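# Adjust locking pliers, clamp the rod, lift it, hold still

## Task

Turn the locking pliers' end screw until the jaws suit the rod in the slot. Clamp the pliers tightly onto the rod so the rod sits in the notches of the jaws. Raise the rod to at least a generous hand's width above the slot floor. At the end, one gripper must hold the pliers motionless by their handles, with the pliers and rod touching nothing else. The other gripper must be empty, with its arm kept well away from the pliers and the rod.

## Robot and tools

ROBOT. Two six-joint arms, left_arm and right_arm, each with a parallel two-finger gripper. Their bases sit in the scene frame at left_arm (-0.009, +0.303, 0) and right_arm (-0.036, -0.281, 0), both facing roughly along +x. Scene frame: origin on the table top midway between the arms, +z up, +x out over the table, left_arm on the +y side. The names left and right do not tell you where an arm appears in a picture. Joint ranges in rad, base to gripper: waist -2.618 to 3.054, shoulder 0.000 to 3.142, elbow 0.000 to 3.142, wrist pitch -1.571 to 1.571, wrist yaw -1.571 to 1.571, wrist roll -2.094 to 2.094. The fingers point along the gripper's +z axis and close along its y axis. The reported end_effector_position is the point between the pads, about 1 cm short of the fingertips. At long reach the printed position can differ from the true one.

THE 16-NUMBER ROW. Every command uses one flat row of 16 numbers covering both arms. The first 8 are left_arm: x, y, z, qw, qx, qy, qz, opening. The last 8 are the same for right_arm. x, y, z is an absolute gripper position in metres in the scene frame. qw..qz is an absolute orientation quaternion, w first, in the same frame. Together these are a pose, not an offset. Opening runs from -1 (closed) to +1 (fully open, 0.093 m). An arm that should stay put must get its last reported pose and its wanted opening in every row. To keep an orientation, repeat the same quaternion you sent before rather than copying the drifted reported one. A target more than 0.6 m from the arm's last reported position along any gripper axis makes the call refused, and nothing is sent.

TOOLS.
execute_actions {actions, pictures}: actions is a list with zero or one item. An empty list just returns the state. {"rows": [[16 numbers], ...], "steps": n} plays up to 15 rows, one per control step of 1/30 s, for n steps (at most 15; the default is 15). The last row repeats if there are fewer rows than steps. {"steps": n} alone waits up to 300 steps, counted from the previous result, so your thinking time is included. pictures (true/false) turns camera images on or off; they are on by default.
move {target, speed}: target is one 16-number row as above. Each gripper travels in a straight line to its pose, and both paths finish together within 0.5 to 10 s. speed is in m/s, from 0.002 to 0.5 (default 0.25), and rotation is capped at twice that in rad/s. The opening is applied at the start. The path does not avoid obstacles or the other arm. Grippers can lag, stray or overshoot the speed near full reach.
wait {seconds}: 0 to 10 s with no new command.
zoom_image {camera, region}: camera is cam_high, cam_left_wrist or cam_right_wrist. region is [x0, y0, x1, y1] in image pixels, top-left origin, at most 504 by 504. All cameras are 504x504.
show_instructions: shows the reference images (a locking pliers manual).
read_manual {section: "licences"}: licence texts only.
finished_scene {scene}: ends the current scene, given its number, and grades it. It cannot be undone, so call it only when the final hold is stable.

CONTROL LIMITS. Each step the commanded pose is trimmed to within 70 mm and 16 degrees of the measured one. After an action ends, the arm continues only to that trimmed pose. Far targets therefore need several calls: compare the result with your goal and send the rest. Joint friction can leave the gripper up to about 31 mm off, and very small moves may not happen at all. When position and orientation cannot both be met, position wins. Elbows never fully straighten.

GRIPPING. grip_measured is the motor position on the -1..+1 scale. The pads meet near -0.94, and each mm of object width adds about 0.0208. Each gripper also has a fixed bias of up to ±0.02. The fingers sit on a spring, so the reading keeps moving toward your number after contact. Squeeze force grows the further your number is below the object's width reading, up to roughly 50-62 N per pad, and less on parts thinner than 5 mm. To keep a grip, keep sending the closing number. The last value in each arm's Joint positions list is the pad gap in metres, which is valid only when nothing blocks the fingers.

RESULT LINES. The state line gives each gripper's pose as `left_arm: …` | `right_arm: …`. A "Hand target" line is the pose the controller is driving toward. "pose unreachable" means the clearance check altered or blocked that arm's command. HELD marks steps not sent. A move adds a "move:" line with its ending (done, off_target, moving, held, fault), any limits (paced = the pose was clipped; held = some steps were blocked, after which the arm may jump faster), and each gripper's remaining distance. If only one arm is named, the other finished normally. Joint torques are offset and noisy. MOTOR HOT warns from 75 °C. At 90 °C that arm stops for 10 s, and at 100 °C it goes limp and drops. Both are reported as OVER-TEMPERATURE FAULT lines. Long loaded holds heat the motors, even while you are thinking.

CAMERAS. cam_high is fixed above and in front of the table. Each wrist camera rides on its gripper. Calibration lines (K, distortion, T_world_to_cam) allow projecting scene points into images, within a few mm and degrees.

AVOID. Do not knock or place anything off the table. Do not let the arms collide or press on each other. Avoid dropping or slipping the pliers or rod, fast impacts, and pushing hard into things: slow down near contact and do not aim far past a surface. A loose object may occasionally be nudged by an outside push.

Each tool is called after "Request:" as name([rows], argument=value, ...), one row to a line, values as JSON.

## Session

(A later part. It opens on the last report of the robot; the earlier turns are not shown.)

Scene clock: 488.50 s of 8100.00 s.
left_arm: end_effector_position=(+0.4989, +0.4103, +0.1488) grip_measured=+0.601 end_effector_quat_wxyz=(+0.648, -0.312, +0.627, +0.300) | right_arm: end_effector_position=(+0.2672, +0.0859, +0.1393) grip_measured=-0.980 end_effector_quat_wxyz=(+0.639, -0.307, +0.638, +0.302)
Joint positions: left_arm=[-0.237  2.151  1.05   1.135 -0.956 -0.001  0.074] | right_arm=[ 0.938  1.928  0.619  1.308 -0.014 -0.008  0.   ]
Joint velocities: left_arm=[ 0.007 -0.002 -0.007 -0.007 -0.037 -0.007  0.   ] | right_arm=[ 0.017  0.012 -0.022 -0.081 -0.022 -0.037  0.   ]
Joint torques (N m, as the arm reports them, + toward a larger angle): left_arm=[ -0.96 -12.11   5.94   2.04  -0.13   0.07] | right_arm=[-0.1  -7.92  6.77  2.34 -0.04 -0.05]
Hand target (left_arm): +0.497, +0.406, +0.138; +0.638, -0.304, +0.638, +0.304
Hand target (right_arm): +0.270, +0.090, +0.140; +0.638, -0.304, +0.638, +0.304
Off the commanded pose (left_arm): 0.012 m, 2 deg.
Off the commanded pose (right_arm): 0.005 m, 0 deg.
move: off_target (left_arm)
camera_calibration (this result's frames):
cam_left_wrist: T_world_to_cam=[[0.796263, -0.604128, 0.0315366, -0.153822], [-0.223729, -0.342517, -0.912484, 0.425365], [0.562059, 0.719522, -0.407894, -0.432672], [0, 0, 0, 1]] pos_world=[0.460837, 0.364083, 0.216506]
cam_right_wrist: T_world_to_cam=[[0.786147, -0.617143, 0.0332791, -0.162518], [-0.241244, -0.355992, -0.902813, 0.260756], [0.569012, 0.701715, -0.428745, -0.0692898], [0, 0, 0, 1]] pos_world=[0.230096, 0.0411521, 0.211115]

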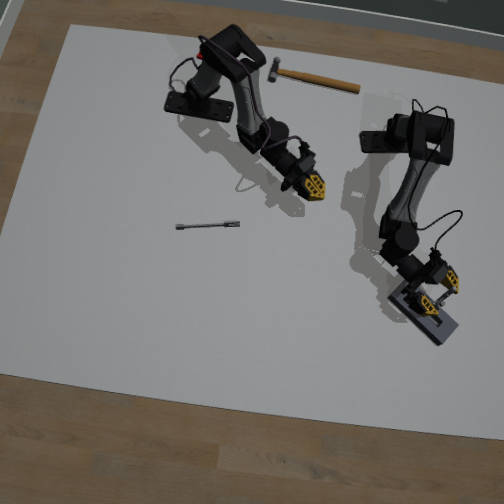

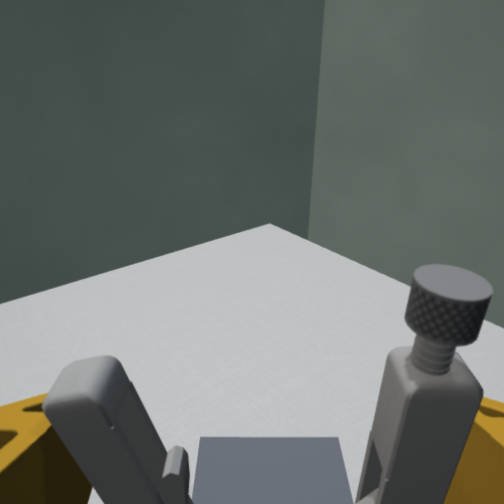

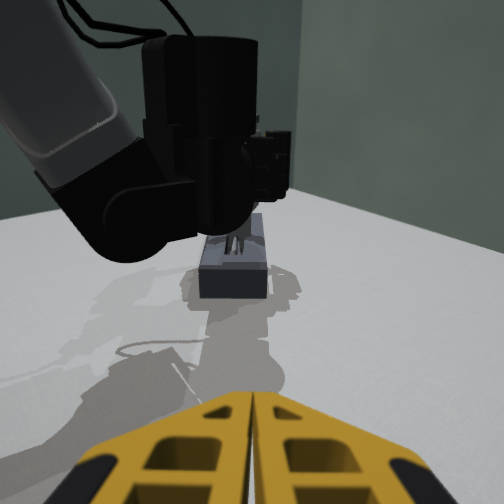

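Request:
move(target=[0.503,0.400,0.138,0.638,-0.304,0.638,0.304,0.45,0.27,0.09,0.14,0.638,-0.304,0.638,0.304,-1], speed=0.02)

Request:
move(target=[0.506,0.398,0.138,0.638,-0.304,0.638,0.304,0.35,0.27,0.09,0.14,0.638,-0.304,0.638,0.304,-1], speed=0.02)

Scene clock: 491.77 s of 8100.00 s.
left_arm: end_effector_position=(+0.4973, +0.4075, +0.1486) grip_measured=+0.455 end_effector_quat_wxyz=(+0.646, -0.315, +0.626, +0.303) | right_arm: end_effector_position=(+0.2672, +0.0859, +0.1392) grip_measured=-0.980 end_effector_quat_wxyz=(+0.639, -0.307, +0.638, +0.302)
Joint positions: left_arm=[-0.247  2.151  1.05   1.134 -0.975 -0.001  0.067] | right_arm=[ 0.938  1.928  0.619  1.308 -0.014 -0.008  0.   ]
Joint velocities: left_arm=[-0.017 -0.002 -0.017  0.051 -0.007 -0.022 -0.   ] | right_arm=[ 0.017 -0.007  0.002 -0.051  0.081  0.051  0.   ]
Joint torques (N m, as the arm reports them, + toward a larger angle): left_arm=[ -1.42 -10.67   8.76   1.9   -0.06   0.04] | right_arm=[-0.13 -7.91  6.75  2.33 -0.04 -0.07]
Hand target (left_arm): +0.503, +0.400, +0.138; +0.638, -0.304, +0.638, +0.304
Hand target (right_arm): +0.270, +0.090, +0.140; +0.638, -0.304, +0.638, +0.304
Off the commanded pose (left_arm): 0.014 m, 2 deg.
Off the commanded pose (right_arm): 0.005 m, 0 deg.
move: off_target (left_arm)
camera_calibration (this result's frames):
cam_left_wrist: T_world_to_cam=[[0.802221, -0.596189, 0.0316348, -0.160481], [-0.220784, -0.34548, -0.912084, 0.423542], [0.554704, 0.724708, -0.40878, -0.428199], [0, 0, 0, 1]] pos_world=[0.459776, 0.360968, 0.216344]
cam_right_wrist: T_world_to_cam=[[0.786155, -0.617133, 0.0332678, -0.162516], [-0.241465, -0.356257, -0.902649, 0.260732], [0.568907, 0.701589, -0.429089, -0.0692425], [0, 0, 0, 1]] pos_world=[0.230113, 0.041173, 0.211045]

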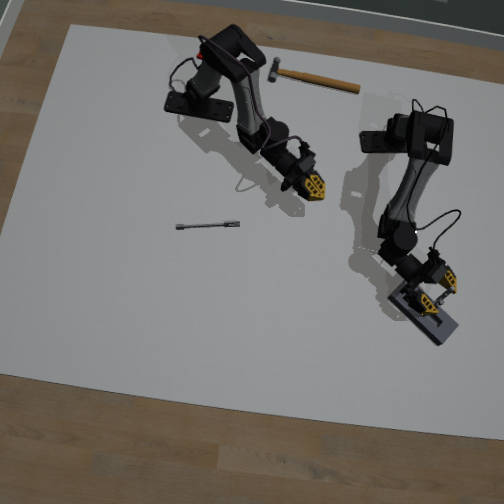

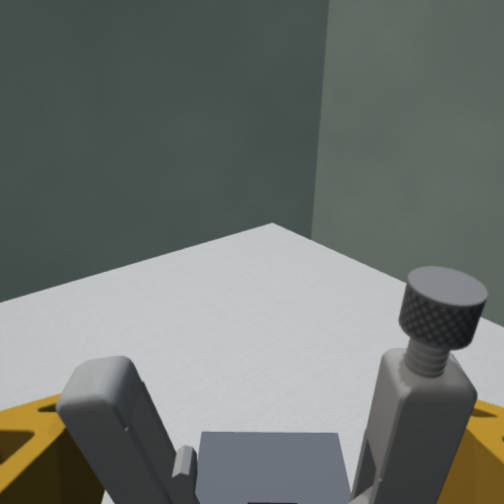

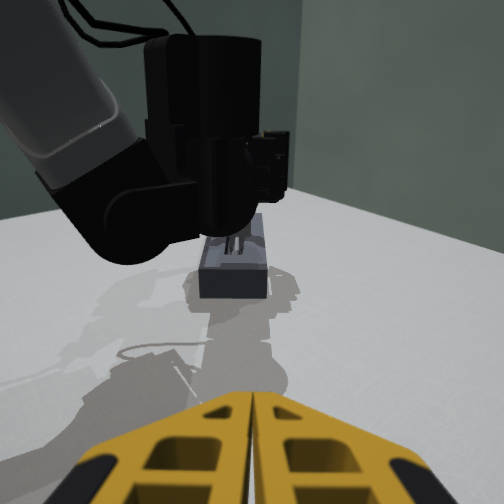

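Scene clock: 492.93 s of 8100.00 s.
left_arm: end_effector_position=(+0.4974, +0.4057, +0.1487) grip_measured=+0.355 end_effector_quat_wxyz=(+0.646, -0.315, +0.626, +0.303) | right_arm: end_effector_position=(+0.2672, +0.0859, +0.1392) grip_measured=-0.980 end_effector_quat_wxyz=(+0.639, -0.307, +0.638, +0.302)
Joint positions: left_arm=[-0.251  2.151  1.05   1.135 -0.978  0.     0.062] | right_arm=[ 0.938  1.928  0.619  1.308 -0.014 -0.008  0.   ]
Joint velocities: left_arm=[-0.002 -0.012  0.017  0.037 -0.037 -0.081  0.001] | right_arm=[ 0.002  0.002  0.007 -0.037 -0.037 -0.081  0.   ]
Joint torques (N m, as the arm reports them, + toward a larger angle): left_arm=[-1.34 -9.88 10.11  1.85 -0.08  0.07] | right_arm=[-0.06 -7.96  6.76  2.33 -0.04 -0.05]
Hand target (left_arm): +0.505, +0.398, +0.138; +0.639, -0.304, +0.638, +0.304
Hand target (right_arm): +0.270, +0.090, +0.140; +0.638, -0.304, +0.638, +0.304
Off the commanded pose (left_arm): 0.016 m, 2 deg.
Off the commanded pose (right_arm): 0.005 m, 0 deg.
move: off_target (left_arm)
camera_calibration (this result's frames):
cam_left_wrist: T_world_to_cam=[[0.801554, -0.597108, 0.0311895, -0.16081], [-0.221306, -0.344729, -0.912242, 0.423006], [0.555459, 0.724309, -0.408463, -0.427118], [0, 0, 0, 1]] pos_world=[0.459759, 0.359167, 0.216438]
cam_right_wrist: T_world_to_cam=[[0.786155, -0.617133, 0.0332678, -0.162516], [-0.241465, -0.356257, -0.902649, 0.260732], [0.568907, 0.701589, -0.429089, -0.0692425], [0, 0, 0, 1]] pos_world=[0.230113, 0.041173, 0.211045]

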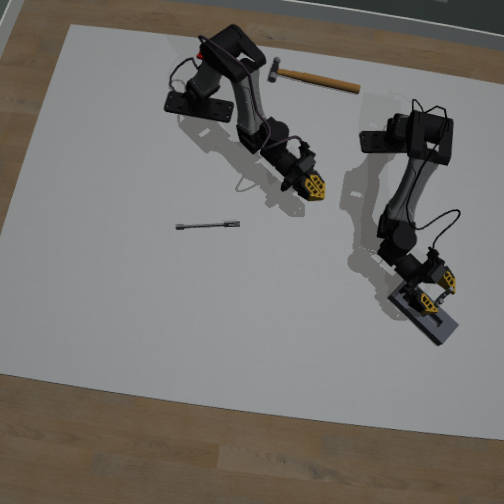

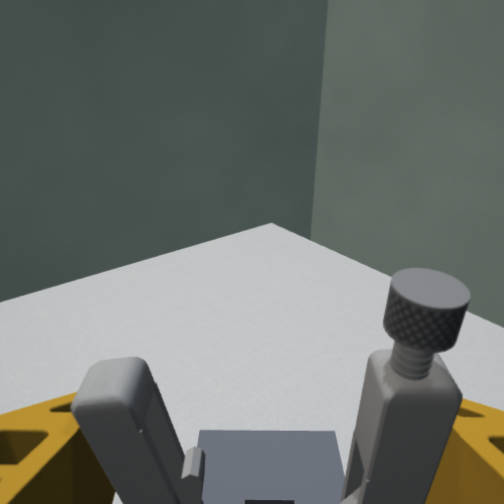

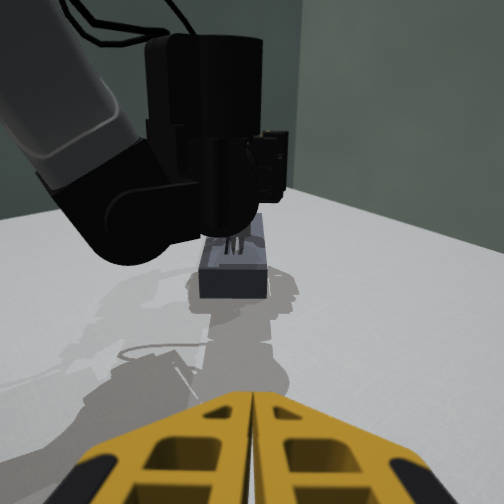

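Request:
move(target=[0.507,0.398,0.140,0.638,-0.304,0.638,0.304,0.2,0.27,0.09,0.14,0.638,-0.304,0.638,0.304,-1], speed=0.02)

Scene clock: 496.53 s of 8100.00 s.
left_arm: end_effector_position=(+0.4993, +0.4058, +0.1491) grip_measured=+0.215 end_effector_quat_wxyz=(+0.643, -0.314, +0.628, +0.305) | right_arm: end_effector_position=(+0.2672, +0.0859, +0.1392) grip_measured=-0.980 end_effector_quat_wxyz=(+0.639, -0.307, +0.638, +0.302)
Joint positions: left_arm=[-0.251  2.151  1.062  1.115 -0.98   0.     0.056] | right_arm=[ 0.938  1.928  0.619  1.308 -0.014 -0.008  0.   ]
Joint velocities: left_arm=[-0.007 -0.002 -0.002  0.066  0.022 -0.051 -0.   ] | right_arm=[-0.002 -0.007  0.002 -0.022 -0.007  0.037  0.   ]
Joint torques (N m, as the arm reports them, + toward a larger angle): left_arm=[ -1.25 -10.36   9.82   1.99  -0.06   0.02] | right_arm=[-0.12 -7.92  6.79  2.33 -0.03 -0.06]
Hand target (left_arm): +0.507, +0.398, +0.140; +0.639, -0.304, +0.638, +0.304
Hand target (right_arm): +0.270, +0.090, +0.140; +0.638, -0.304, +0.638, +0.304
Off the commanded pose (left_arm): 0.014 m, 2 deg.
Off the commanded pose (right_arm): 0.005 m, 0 deg.
move: off_target (left_arm)
camera_calibration (this result's frames):
cam_left_wrist: T_world_to_cam=[[0.803169, -0.59529, 0.0234346, -0.162701], [-0.228767, -0.344497, -0.910488, 0.4272], [0.550077, 0.725914, -0.412872, -0.425372], [0, 0, 0, 1]] pos_world=[0.462393, 0.359098, 0.217149]
cam_right_wrist: T_world_to_cam=[[0.786155, -0.617133, 0.0332678, -0.162516], [-0.241465, -0.356257, -0.902649, 0.260732], [0.568907, 0.701589, -0.429089, -0.0692425], [0, 0, 0, 1]] pos_world=[0.230113, 0.041173, 0.211045]

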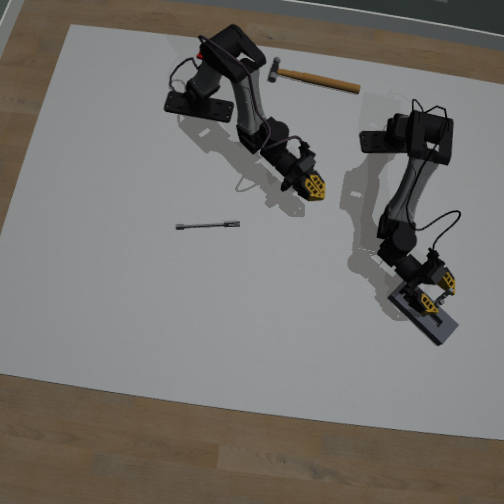

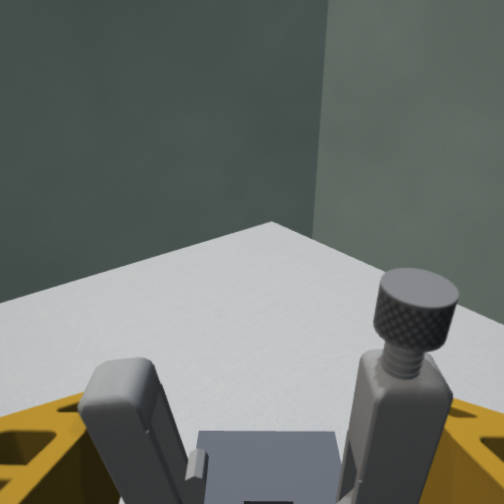

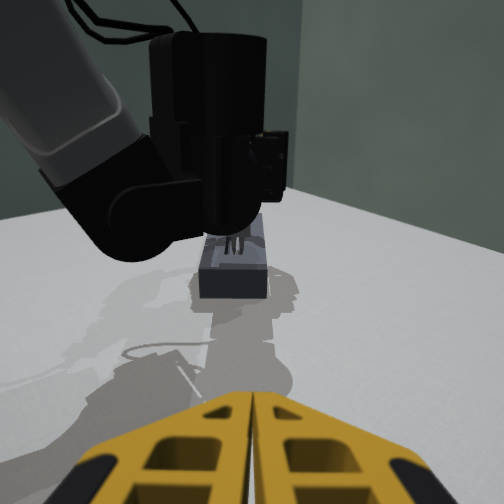

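Request:
zoom_image(camera="cam_right_wrist", region=[200,210,270,270])

Region (200, 210, 270, 270) of cam_right_wrist's 504x504 image, scaled by 7.200, with more detail than that image has; it fills the top 432 rows of this view, and the rest is white.

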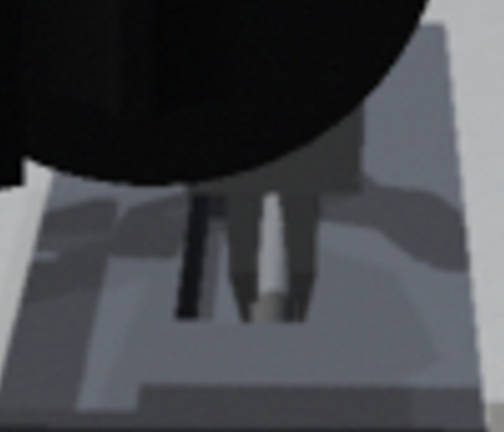

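Request:
move(target=[0.494,0.408,0.142,0.638,-0.304,0.638,0.304,1,0.14,0,0.165,0.030,0.326,0.627,0.706,-0.3], speed=0.2)

Request:
move(target=[0.492,0.408,0.245,0.638,-0.304,0.638,0.304,1,0.14,0,0.165,0.030,0.326,0.627,0.706,-0.3], speed=0.12)

Request:
move(target=[0.518,0.389,0.235,0.638,-0.304,0.638,0.304,-0.3,0.14,0,0.165,0.030,0.326,0.627,0.706,-0.3], speed=0.1)

Request:
move(target=[0.513,0.395,0.19,0.638,-0.304,0.638,0.304,-0.3,0.14,0,0.165,0.030,0.326,0.627,0.706,-0.3], speed=0.06)

Scene clock: 517.80 s of 8100.00 s.
left_arm: end_effector_position=(+0.5018, +0.4038, +0.1491) grip_measured=+1.000 end_effector_quat_wxyz=(+0.646, -0.307, +0.631, +0.299) | right_arm: end_effector_position=(+0.1458, +0.0004, +0.1672) grip_measured=-0.301 end_effector_quat_wxyz=(+0.037, +0.323, +0.627, +0.708)
Joint positions: left_arm=[-0.251  2.151  1.062  1.114 -0.961  0.001  0.093] | right_arm=[ 1.016  1.251  0.107  1.149 -0.088  1.995  0.031]
Joint velocities: left_arm=[-0.002 -0.002  0.012 -0.095  0.051 -0.037  0.   ] | right_arm=[-0.002 -0.002  0.012 -0.066 -0.022  0.095  0.001]
Joint torques (N m, as the arm reports them, + toward a larger angle): left_arm=[  0.2  -14.09   3.71   2.18  -0.01   0.03] | right_arm=[ 0.38 -4.89  5.14  2.31 -0.05 -0.1 ]
Hand target (left_arm): +0.494, +0.408, +0.142; +0.638, -0.304, +0.638, +0.304
Hand target (right_arm): +0.142, -0.001, +0.166; +0.031, +0.325, +0.627, +0.707
Off the commanded pose (left_arm): 0.011 m, 1 deg.
Off the commanded pose (right_arm): 0.006 m, 1 deg.
move: off_target (left_arm)
camera_calibration (this result's frames):
cam_left_wrist: T_world_to_cam=[[0.791701, -0.61051, 0.0220947, -0.153811], [-0.236139, -0.339177, -0.910603, 0.428652], [0.563426, 0.715708, -0.412691, -0.4279], [0, 0, 0, 1]] pos_world=[0.464083, 0.357737, 0.21714]
cam_right_wrist: T_world_to_cam=[[-0.324291, 0.21275, -0.921723, 0.200423], [-0.938273, 0.0516029, 0.342025, 0.119628], [0.120329, 0.975743, 0.182884, 0.0347704], [0, 0, 0, 1]] pos_world=[0.173055, -0.0827402, 0.13746]

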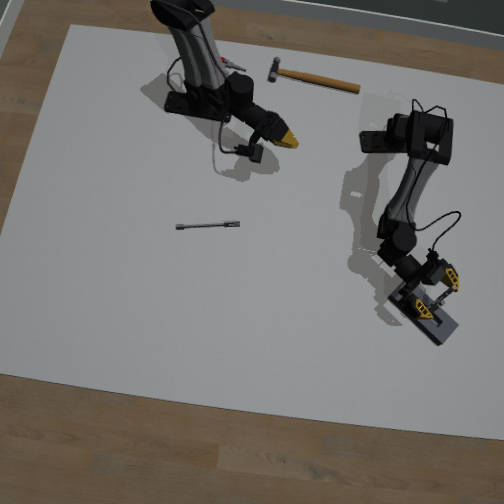

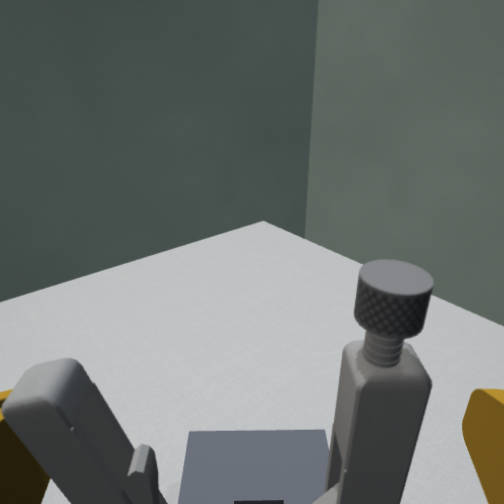

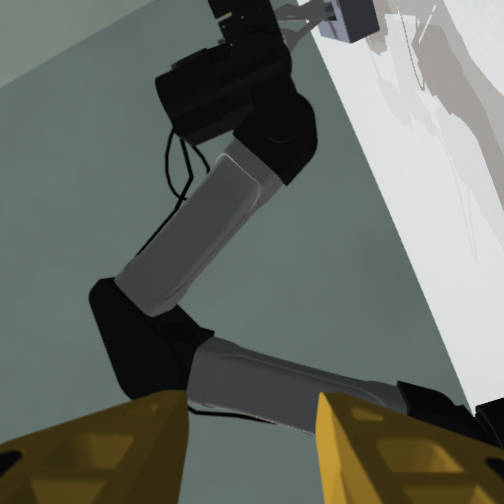

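Scene clock: 519.27 s of 8100.00 s.
left_arm: end_effector_position=(+0.4889, +0.4047, +0.2368) grip_measured=+1.000 end_effector_quat_wxyz=(+0.635, -0.300, +0.643, +0.306) | right_arm: end_effector_position=(+0.1432, +0.0022, +0.1672) grip_measured=-0.301 end_effector_quat_wxyz=(+0.033, +0.322, +0.627, +0.708)
Joint positions: left_arm=[-0.251  1.878  1.114  0.753 -0.961  0.004  0.093] | right_arm=[ 1.028  1.251  0.107  1.149 -0.084  1.999  0.031]
Joint velocities: left_arm=[-0.002  0.002  0.017 -0.081  0.007  0.066  0.   ] | right_arm=[-0.007  0.002 -0.007 -0.037  0.022  0.037  0.   ]
Joint torques (N m, as the arm reports them, + toward a larger angle): left_arm=[  0.22 -12.4   11.09   2.1   -0.07   0.  ] | right_arm=[ 0.38 -4.5   5.03  2.35  0.01 -0.11]
Hand target (left_arm): +0.491, +0.408, +0.246; +0.639, -0.304, +0.638, +0.304
Hand target (right_arm): +0.140, -0.000, +0.165; +0.030, +0.326, +0.627, +0.707
Off the commanded pose (left_arm): 0.009 m, 1 deg.
Off the commanded pose (right_arm): 0.004 m, 1 deg.
move: done
camera_calibration (this result's frames):
cam_left_wrist: T_world_to_cam=[[0.791456, -0.611131, -0.0107737, -0.136843], [-0.271108, -0.335197, -0.902299, 0.519291], [0.547811, 0.717051, -0.430977, -0.373656], [0, 0, 0, 1]] pos_world=[0.453782, 0.358367, 0.306044]
cam_right_wrist: T_world_to_cam=[[-0.329197, 0.212326, -0.92008, 0.199614], [-0.937366, 0.0440571, 0.345549, 0.116326], [0.113905, 0.976205, 0.184524, 0.034033], [0, 0, 0, 1]] pos_world=[0.170876, -0.0807313, 0.137184]

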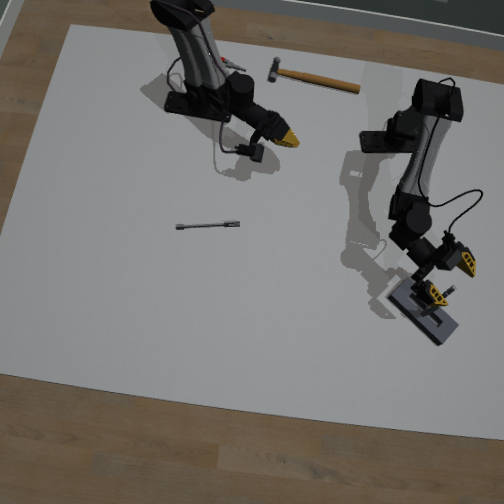

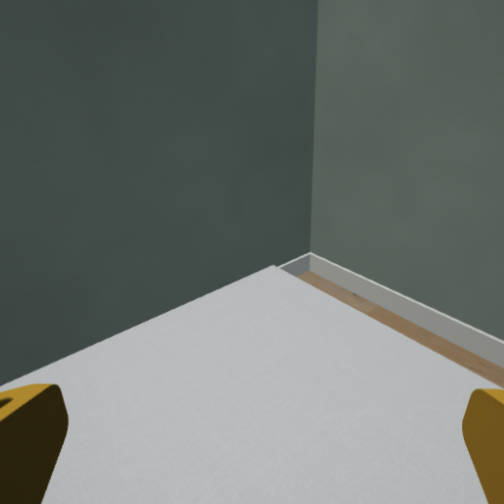

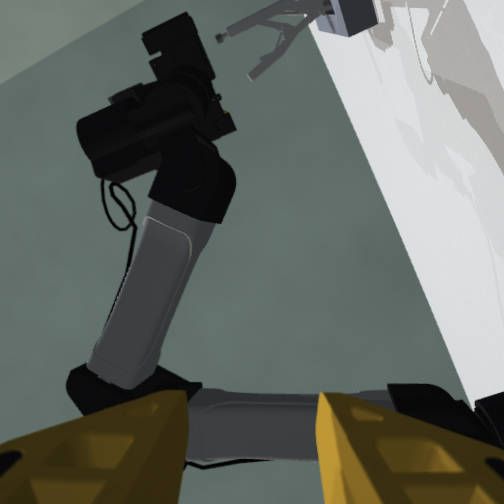

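Scene clock: 520.00 s of 8100.00 s.
left_arm: end_effector_position=(+0.5133, +0.3922, +0.2359) grip_measured=-0.298 end_effector_quat_wxyz=(+0.639, -0.303, +0.638, +0.304) | right_arm: end_effector_position=(+0.1432, +0.0022, +0.1672) grip_measured=-0.301 end_effector_quat_wxyz=(+0.033, +0.323, +0.627, +0.708)
Joint positions: left_arm=[-0.277  1.97   1.227  0.747 -0.987  0.004  0.031] | right_arm=[ 1.028  1.251  0.107  1.149 -0.083  1.999  0.031]
Joint velocities: left_arm=[-0.002 -0.002  0.012 -0.139 -0.037 -0.022 -0.   ] | right_arm=[ 0.002  0.002  0.002  0.037 -0.022  0.081  0.001]
Joint torques (N m, as the arm reports them, + toward a larger angle): left_arm=[ -0.78 -11.17  11.46   2.01  -0.18  -0.05] | right_arm=[ 0.39 -4.46  5.04  2.37  0.01 -0.11]
Hand target (left_arm): +0.518, +0.389, +0.235; +0.638, -0.304, +0.638, +0.304
Hand target (right_arm): +0.140, -0.000, +0.165; +0.030, +0.326, +0.627, +0.707
Off the commanded pose (left_arm): 0.006 m, 0 deg.
Off the commanded pose (right_arm): 0.004 m, 1 deg.
move: done
camera_calibration (this result's frames):
cam_left_wrist: T_world_to_cam=[[0.791988, -0.610531, 0.00265953, -0.167422], [-0.256413, -0.336568, -0.906076, 0.514793], [0.554083, 0.716919, -0.423106, -0.38349], [0, 0, 0, 1]] pos_world=[0.477081, 0.345978, 0.30463]
cam_right_wrist: T_world_to_cam=[[-0.329117, 0.212452, -0.920079, 0.199627], [-0.937349, 0.0444143, 0.34555, 0.116377], [0.114278, 0.976162, 0.184524, 0.0340045], [0, 0, 0, 1]] pos_world=[0.1709, -0.0807739, 0.137184]

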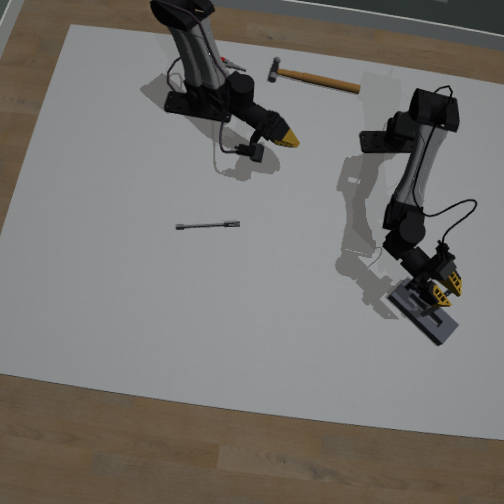

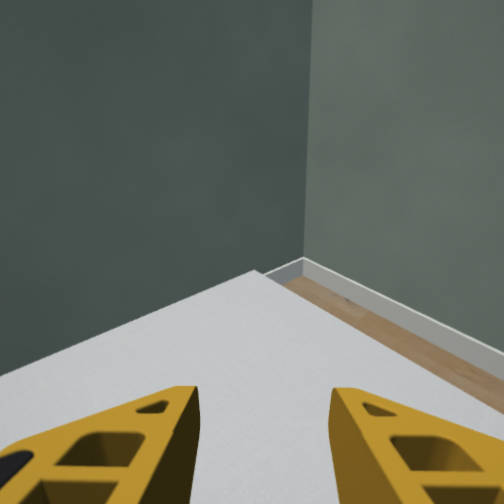

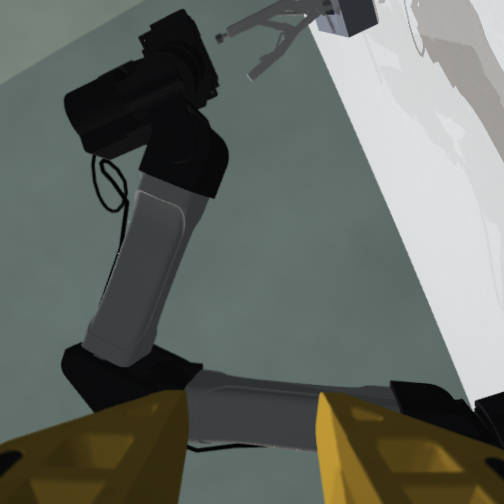

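Scene clock: 521.23 s of 8100.00 s.
left_arm: end_effector_position=(+0.5162, +0.3919, +0.2051) grip_measured=-0.298 end_effector_quat_wxyz=(+0.647, -0.307, +0.631, +0.299) | right_arm: end_effector_position=(+0.1432, +0.0022, +0.1672) grip_measured=-0.301 end_effector_quat_wxyz=(+0.033, +0.323, +0.627, +0.708)
Joint positions: left_arm=[-0.277  2.051  1.187  0.892 -0.987  0.004  0.031] | right_arm=[ 1.028  1.251  0.107  1.149 -0.083  1.999  0.031]
Joint velocities: left_arm=[ 0.012 -0.002 -0.002  0.081 -0.007 -0.051 -0.   ] | right_arm=[ 0.007  0.002  0.012  0.095  0.007 -0.022  0.   ]
Joint torques (N m, as the arm reports them, + toward a larger angle): left_arm=[  0.19 -11.48   6.05   2.26  -0.07  -0.02] | right_arm=[ 0.38 -4.48  5.1   2.36  0.   -0.11]
Hand target (left_arm): +0.514, +0.395, +0.190; +0.638, -0.304, +0.639, +0.304
Hand target (right_arm): +0.140, -0.000, +0.165; +0.030, +0.326, +0.627, +0.707
Off the commanded pose (left_arm): 0.016 m, 1 deg.
Off the commanded pose (right_arm): 0.004 m, 1 deg.
move: off_target (left_arm)
camera_calibration (this result's frames):
cam_left_wrist: T_world_to_cam=[[0.791447, -0.610802, 0.0230557, -0.173653], [-0.234813, -0.338651, -0.911141, 0.47822], [0.564335, 0.715706, -0.411449, -0.405118], [0, 0, 0, 1]] pos_world=[0.478352, 0.345827, 0.273044]
cam_right_wrist: T_world_to_cam=[[-0.329117, 0.212452, -0.920079, 0.199627], [-0.937349, 0.0444143, 0.34555, 0.116377], [0.114278, 0.976162, 0.184524, 0.0340045], [0, 0, 0, 1]] pos_world=[0.1709, -0.0807739, 0.137184]

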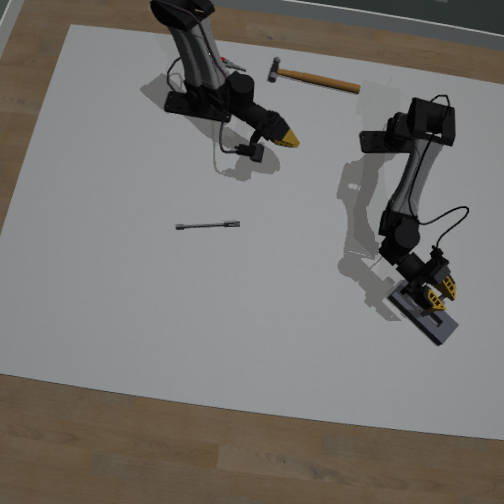

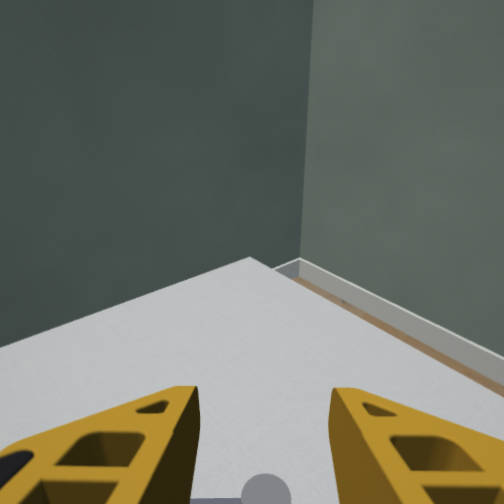

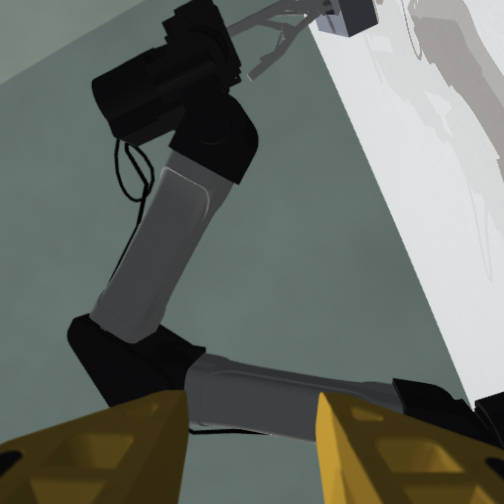

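Centred.

Request:
move(target=[0.510,0.394,0.136,0.638,-0.304,0.638,0.304,-0.3,0.14,0,0.165,0.030,0.326,0.627,0.706,-0.3], speed=0.06)

Request:
move(target=[0.513,0.392,0.144,0.638,-0.304,0.638,0.304,-0.86,0.14,0,0.165,0.030,0.326,0.627,0.706,-0.3], speed=0.03)

Scene clock: 524.60 s of 8100.00 s.
left_arm: end_effector_position=(+0.5155, +0.3919, +0.1495) grip_measured=-0.299 end_effector_quat_wxyz=(+0.645, -0.306, +0.632, +0.300) | right_arm: end_effector_position=(+0.1432, +0.0022, +0.1672) grip_measured=-0.301 end_effector_quat_wxyz=(+0.033, +0.323, +0.627, +0.708)
Joint positions: left_arm=[-0.277  2.188  1.134  1.078 -0.987  0.004  0.031] | right_arm=[ 1.028  1.251  0.107  1.149 -0.083  1.999  0.031]
Joint velocities: left_arm=[-0.002 -0.012 -0.002  0.007 -0.007 -0.066 -0.   ] | right_arm=[-0.002 -0.002 -0.007 -0.022 -0.007  0.022  0.001]
Joint torques (N m, as the arm reports them, + toward a larger angle): left_arm=[ -0.02 -11.99   4.98   2.23  -0.08  -0.02] | right_arm=[ 0.37 -4.4   5.03  2.36 -0.01 -0.1 ]
Hand target (left_arm): +0.511, +0.394, +0.136; +0.638, -0.304, +0.638, +0.304
Hand target (right_arm): +0.140, -0.000, +0.165; +0.030, +0.326, +0.627, +0.707
Off the commanded pose (left_arm): 0.015 m, 1 deg.
Off the commanded pose (right_arm): 0.004 m, 1 deg.
move: off_target (left_arm)
camera_calibration (this result's frames):
cam_left_wrist: T_world_to_cam=[[0.791536, -0.610811, 0.019495, -0.171271], [-0.238615, -0.338269, -0.910295, 0.429083], [0.562613, 0.715879, -0.413501, -0.426523], [0, 0, 0, 1]] pos_world=[0.47792, 0.34587, 0.217563]
cam_right_wrist: T_world_to_cam=[[-0.329117, 0.212452, -0.920079, 0.199627], [-0.937349, 0.0444143, 0.34555, 0.116377], [0.114278, 0.976162, 0.184524, 0.0340045], [0, 0, 0, 1]] pos_world=[0.1709, -0.0807739, 0.137184]

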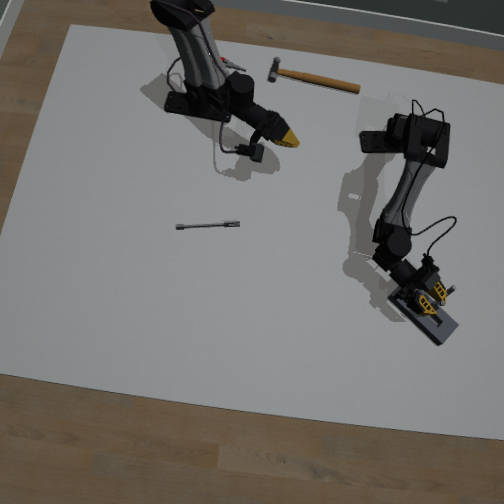

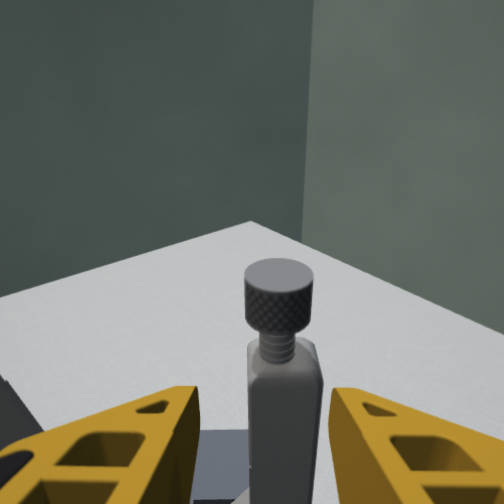

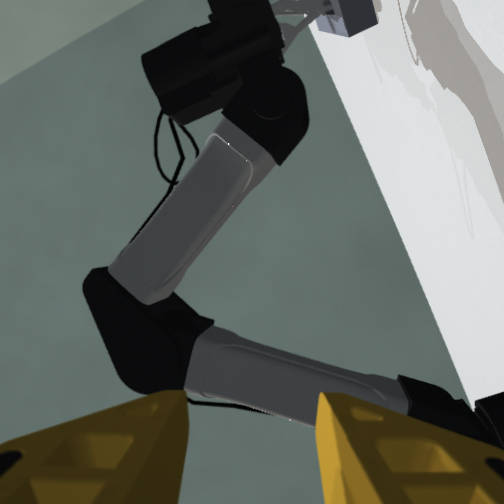

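Scene clock: 525.30 s of 8100.00 s.
left_arm: end_effector_position=(+0.5168, +0.3905, +0.1490) grip_measured=-0.824 end_effector_quat_wxyz=(+0.647, -0.305, +0.633, +0.295) | right_arm: end_effector_position=(+0.1432, +0.0022, +0.1672) grip_measured=-0.301 end_effector_quat_wxyz=(+0.033, +0.323, +0.627, +0.708)
Joint positions: left_arm=[-0.277  2.188  1.134  1.075 -0.977 -0.003  0.006] | right_arm=[ 1.028  1.251  0.107  1.149 -0.083  1.999  0.031]
Joint velocities: left_arm=[-0.012  0.007 -0.007 -0.022 -0.007  0.007 -0.   ] | right_arm=[-0.017 -0.007 -0.002  0.007 -0.125  0.022  0.001]
Joint torques (N m, as the arm reports them, + toward a larger angle): left_arm=[ -0.37 -13.59   6.51   2.01  -0.25   0.08] | right_arm=[ 0.39 -4.47  5.07  2.36  0.02 -0.1 ]
Hand target (left_arm): +0.513, +0.392, +0.144; +0.638, -0.304, +0.638, +0.304
Hand target (right_arm): +0.140, -0.000, +0.165; +0.030, +0.326, +0.627, +0.707
Off the commanded pose (left_arm): 0.006 m, 2 deg.
Off the commanded pose (right_arm): 0.004 m, 1 deg.
move: done
camera_calibration (this result's frames):
cam_left_wrist: T_world_to_cam=[[0.785103, -0.618915, 0.0236019, -0.167297], [-0.239975, -0.3391, -0.909628, 0.429463], [0.570986, 0.708488, -0.414753, -0.427671], [0, 0, 0, 1]] pos_world=[0.4786, 0.345088, 0.217223]
cam_right_wrist: T_world_to_cam=[[-0.329117, 0.212452, -0.920079, 0.199627], [-0.937349, 0.0444143, 0.34555, 0.116377], [0.114278, 0.976162, 0.184524, 0.0340045], [0, 0, 0, 1]] pos_world=[0.1709, -0.0807739, 0.137184]

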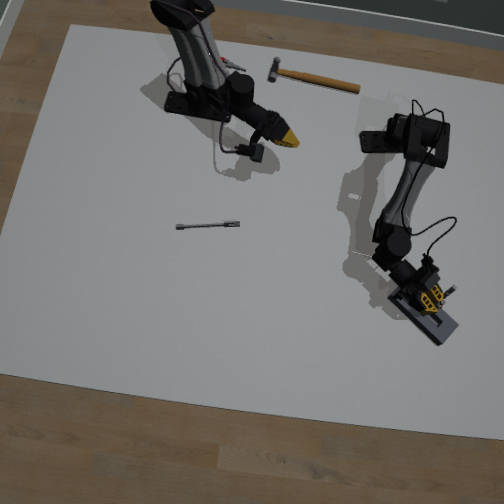

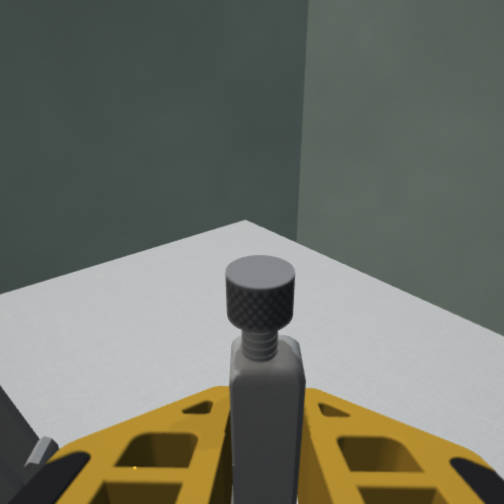

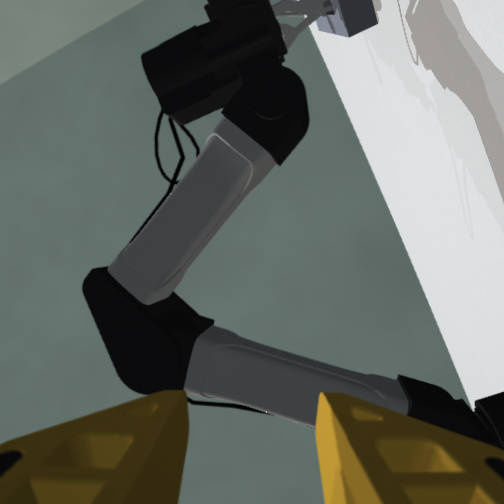

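Request:
move(target=[0.519,0.39,0.225,0.638,-0.304,0.638,0.304,-0.86,0.14,0,0.165,0.030,0.326,0.627,0.706,-0.3], speed=0.06)

Request:
move(target=[0.277,0.138,0.165,0.612,0.612,0.354,0.354,-0.86,0.14,0,0.165,0.030,0.326,0.627,0.706,-0.3], speed=0.25)

Request:
move(target=[0.277,0.138,0.165,0.612,0.612,0.354,0.354,-0.86,0.246,0.082,0.138,0.030,0.326,0.627,0.706,-0.3], speed=0.15)

Scene clock: 529.40 s of 8100.00 s.
left_arm: end_effector_position=(+0.5161, +0.3906, +0.2020) grip_measured=-0.824 end_effector_quat_wxyz=(+0.622, -0.294, +0.657, +0.310) | right_arm: end_effector_position=(+0.1432, +0.0022, +0.1672) grip_measured=-0.301 end_effector_quat_wxyz=(+0.033, +0.323, +0.627, +0.708)
Joint positions: left_arm=[-0.279  2.024  1.203  0.758 -0.985 -0.011  0.006] | right_arm=[ 1.028  1.251  0.107  1.149 -0.083  1.999  0.031]
Joint velocities: left_arm=[ 0.007 -0.002  0.012 -0.081 -0.051  0.007 -0.   ] | right_arm=[ 0.007  0.002  0.002 -0.095  0.007  0.051  0.001]
Joint torques (N m, as the arm reports them, + toward a larger angle): left_arm=[ -0.43 -15.08  11.55   2.31  -0.22   0.13] | right_arm=[ 0.42 -4.48  5.06  2.37  0.   -0.1 ]
Hand target (left_arm): +0.517, +0.390, +0.225; +0.638, -0.304, +0.638, +0.304
Hand target (right_arm): +0.140, -0.000, +0.165; +0.030, +0.326, +0.627, +0.707
Off the commanded pose (left_arm): 0.023 m, 3 deg.
Off the commanded pose (right_arm): 0.004 m, 1 deg.
move: off_target (left_arm)
camera_calibration (this result's frames):
cam_left_wrist: T_world_to_cam=[[0.788512, -0.613707, -0.0401578, -0.158891], [-0.307932, -0.337434, -0.88956, 0.507879], [0.532378, 0.713794, -0.455051, -0.379328], [0, 0, 0, 1]] pos_world=[0.483626, 0.344625, 0.272794]
cam_right_wrist: T_world_to_cam=[[-0.329117, 0.212452, -0.920079, 0.199627], [-0.937349, 0.0444143, 0.34555, 0.116377], [0.114278, 0.976162, 0.184524, 0.0340045], [0, 0, 0, 1]] pos_world=[0.1709, -0.0807739, 0.137184]

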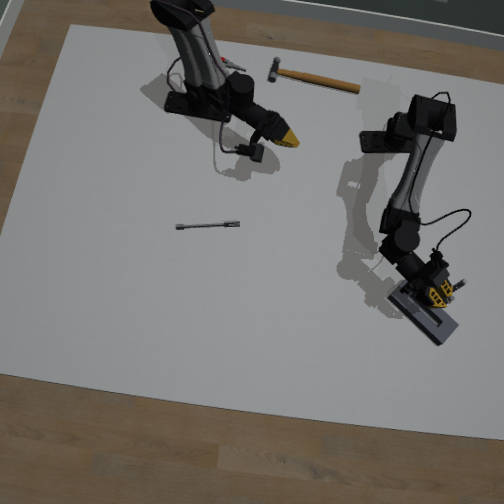

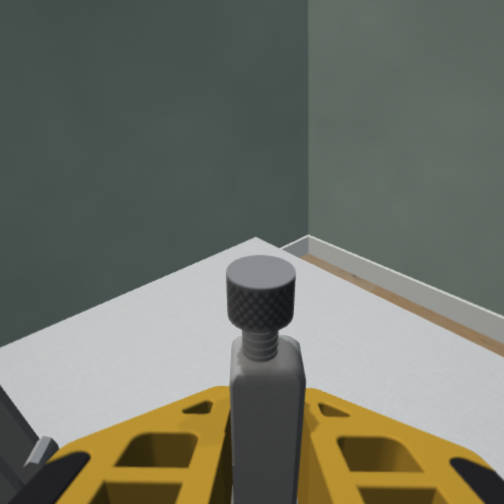

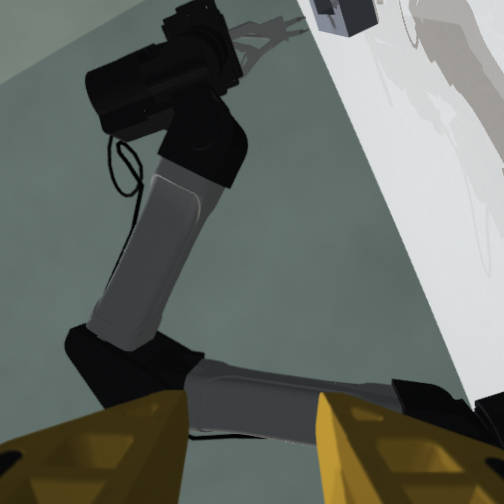

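Scene clock: 534.20 s of 8100.00 s.
left_arm: end_effector_position=(+0.2842, +0.1365, +0.1535) grip_measured=-0.821 end_effector_quat_wxyz=(+0.603, +0.615, +0.368, +0.349) | right_arm: end_effector_position=(+0.1432, +0.0022, +0.1672) grip_measured=-0.301 end_effector_quat_wxyz=(+0.033, +0.323, +0.627, +0.708)
Joint positions: left_arm=[-0.705  1.311  0.101  1.181 -0.021  1.555  0.006] | right_arm=[ 1.028  1.251  0.107  1.149 -0.083  1.999  0.031]
Joint velocities: left_arm=[ 0.007  0.007  0.002 -0.037  0.037 -0.051  0.   ] | right_arm=[ 0.012 -0.022 -0.012 -0.022  0.081 -0.081  0.001]
Joint torques (N m, as the arm reports them, + toward a larger angle): left_arm=[-1.02 -5.88  6.34  2.96 -0.02  0.15] | right_arm=[ 0.37 -4.45  5.1   2.37 -0.01 -0.1 ]
Hand target (left_arm): +0.280, +0.134, +0.165; +0.617, +0.607, +0.352, +0.356
Hand target (right_arm): +0.140, -0.000, +0.165; +0.030, +0.326, +0.627, +0.707
Off the commanded pose (left_arm): 0.014 m, 2 deg.
Off the commanded pose (right_arm): 0.004 m, 1 deg.
move: off_target (left_arm)
camera_calibration (this result's frames):
cam_left_wrist: T_world_to_cam=[[-0.0103739, -0.0147154, -0.999838, 0.158689], [0.067333, 0.997612, -0.0153813, -0.115548], [0.997677, -0.0674816, -0.00935834, -0.190576], [0, 0, 0, 1]] pos_world=[0.19956, 0.104747, 0.155102]
cam_right_wrist: T_world_to_cam=[[-0.329117, 0.212452, -0.920079, 0.199627], [-0.937349, 0.0444143, 0.34555, 0.116377], [0.114278, 0.976162, 0.184524, 0.0340045], [0, 0, 0, 1]] pos_world=[0.1709, -0.0807739, 0.137184]

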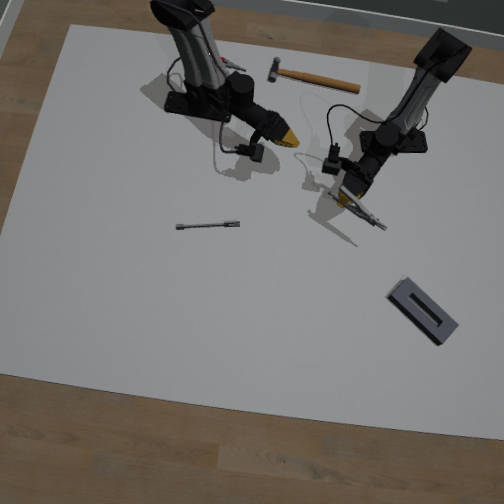

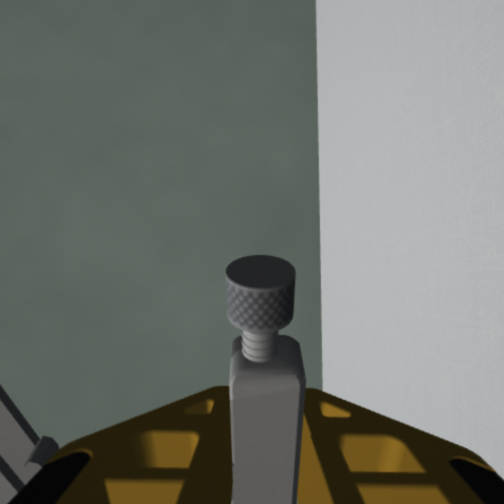

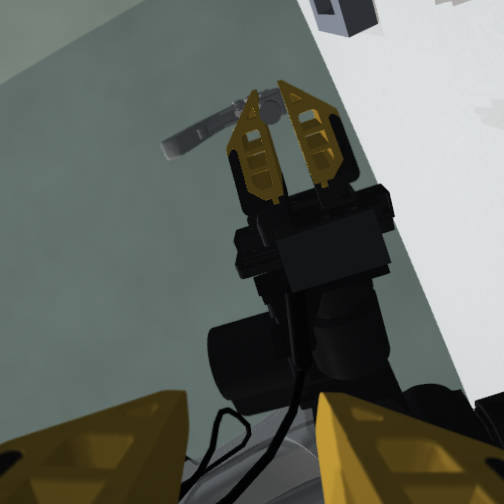

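Scene clock: 535.43 s of 8100.00 s.
left_arm: end_effector_position=(+0.2805, +0.1370, +0.1562) grip_measured=-0.821 end_effector_quat_wxyz=(+0.601, +0.620, +0.367, +0.345) | right_arm: end_effector_position=(+0.2402, +0.0802, +0.1312) grip_measured=-0.301 end_effector_quat_wxyz=(+0.031, +0.331, +0.636, +0.696)
Joint positions: left_arm=[-0.705  1.244  0.101  1.104 -0.013  1.558  0.006] | right_arm=[ 0.907  1.89   0.538  1.323 -0.201  2.     0.031]
Joint velocities: left_arm=[ 0.012  0.007  0.002  0.051 -0.037  0.037 -0.   ] | right_arm=[ 0.027  0.007 -0.002  0.037  0.007 -0.095 -0.001]
Joint torques (N m, as the arm reports them, + toward a larger angle): left_arm=[-0.46 -5.33  6.11  2.99 -0.03  0.14] | right_arm=[-0.79 -6.97  6.5   2.69 -0.06 -0.11]
Hand target (left_arm): +0.277, +0.138, +0.165; +0.612, +0.612, +0.354, +0.354
Hand target (right_arm): +0.244, +0.083, +0.137; +0.029, +0.327, +0.627, +0.706
Off the commanded pose (left_arm): 0.010 m, 2 deg.
Off the commanded pose (right_arm): 0.009 m, 2 deg.
move: done
camera_calibration (this result's frames):
cam_left_wrist: T_world_to_cam=[[-0.0175517, -0.00771341, -0.999816, 0.162365], [0.0760825, 0.997061, -0.00902778, -0.119076], [0.996947, -0.076227, -0.0169132, -0.18425], [0, 0, 0, 1]] pos_world=[0.195596, 0.105934, 0.158144]
cam_right_wrist: T_world_to_cam=[[-0.349959, 0.1905, -0.91719, 0.18823], [-0.928883, 0.0561759, 0.366088, 0.210599], [0.121264, 0.980079, 0.157293, -0.0450781], [0, 0, 0, 1]] pos_world=[0.266961, -0.00350824, 0.102635]

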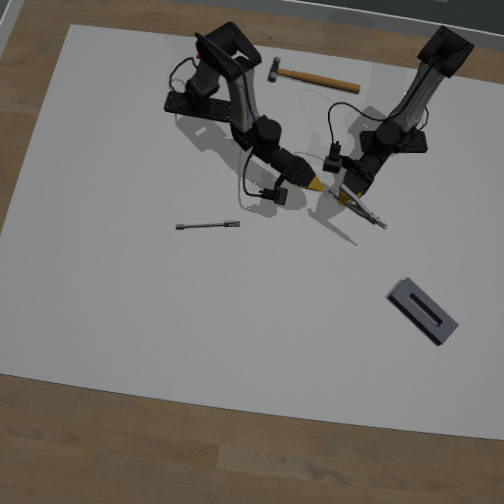

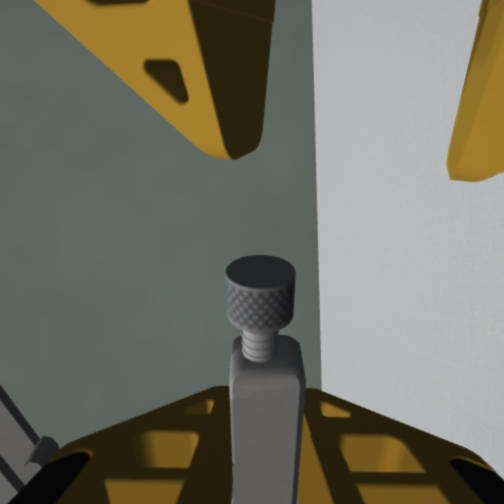

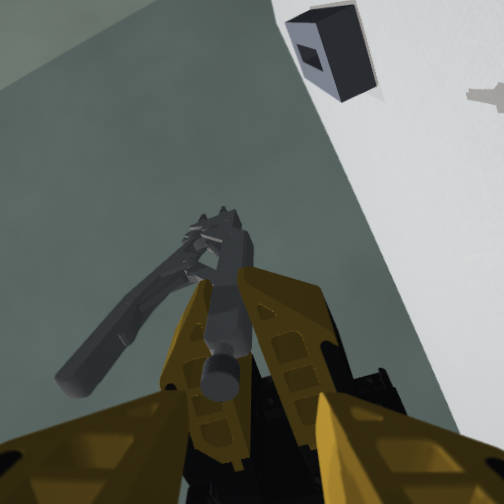

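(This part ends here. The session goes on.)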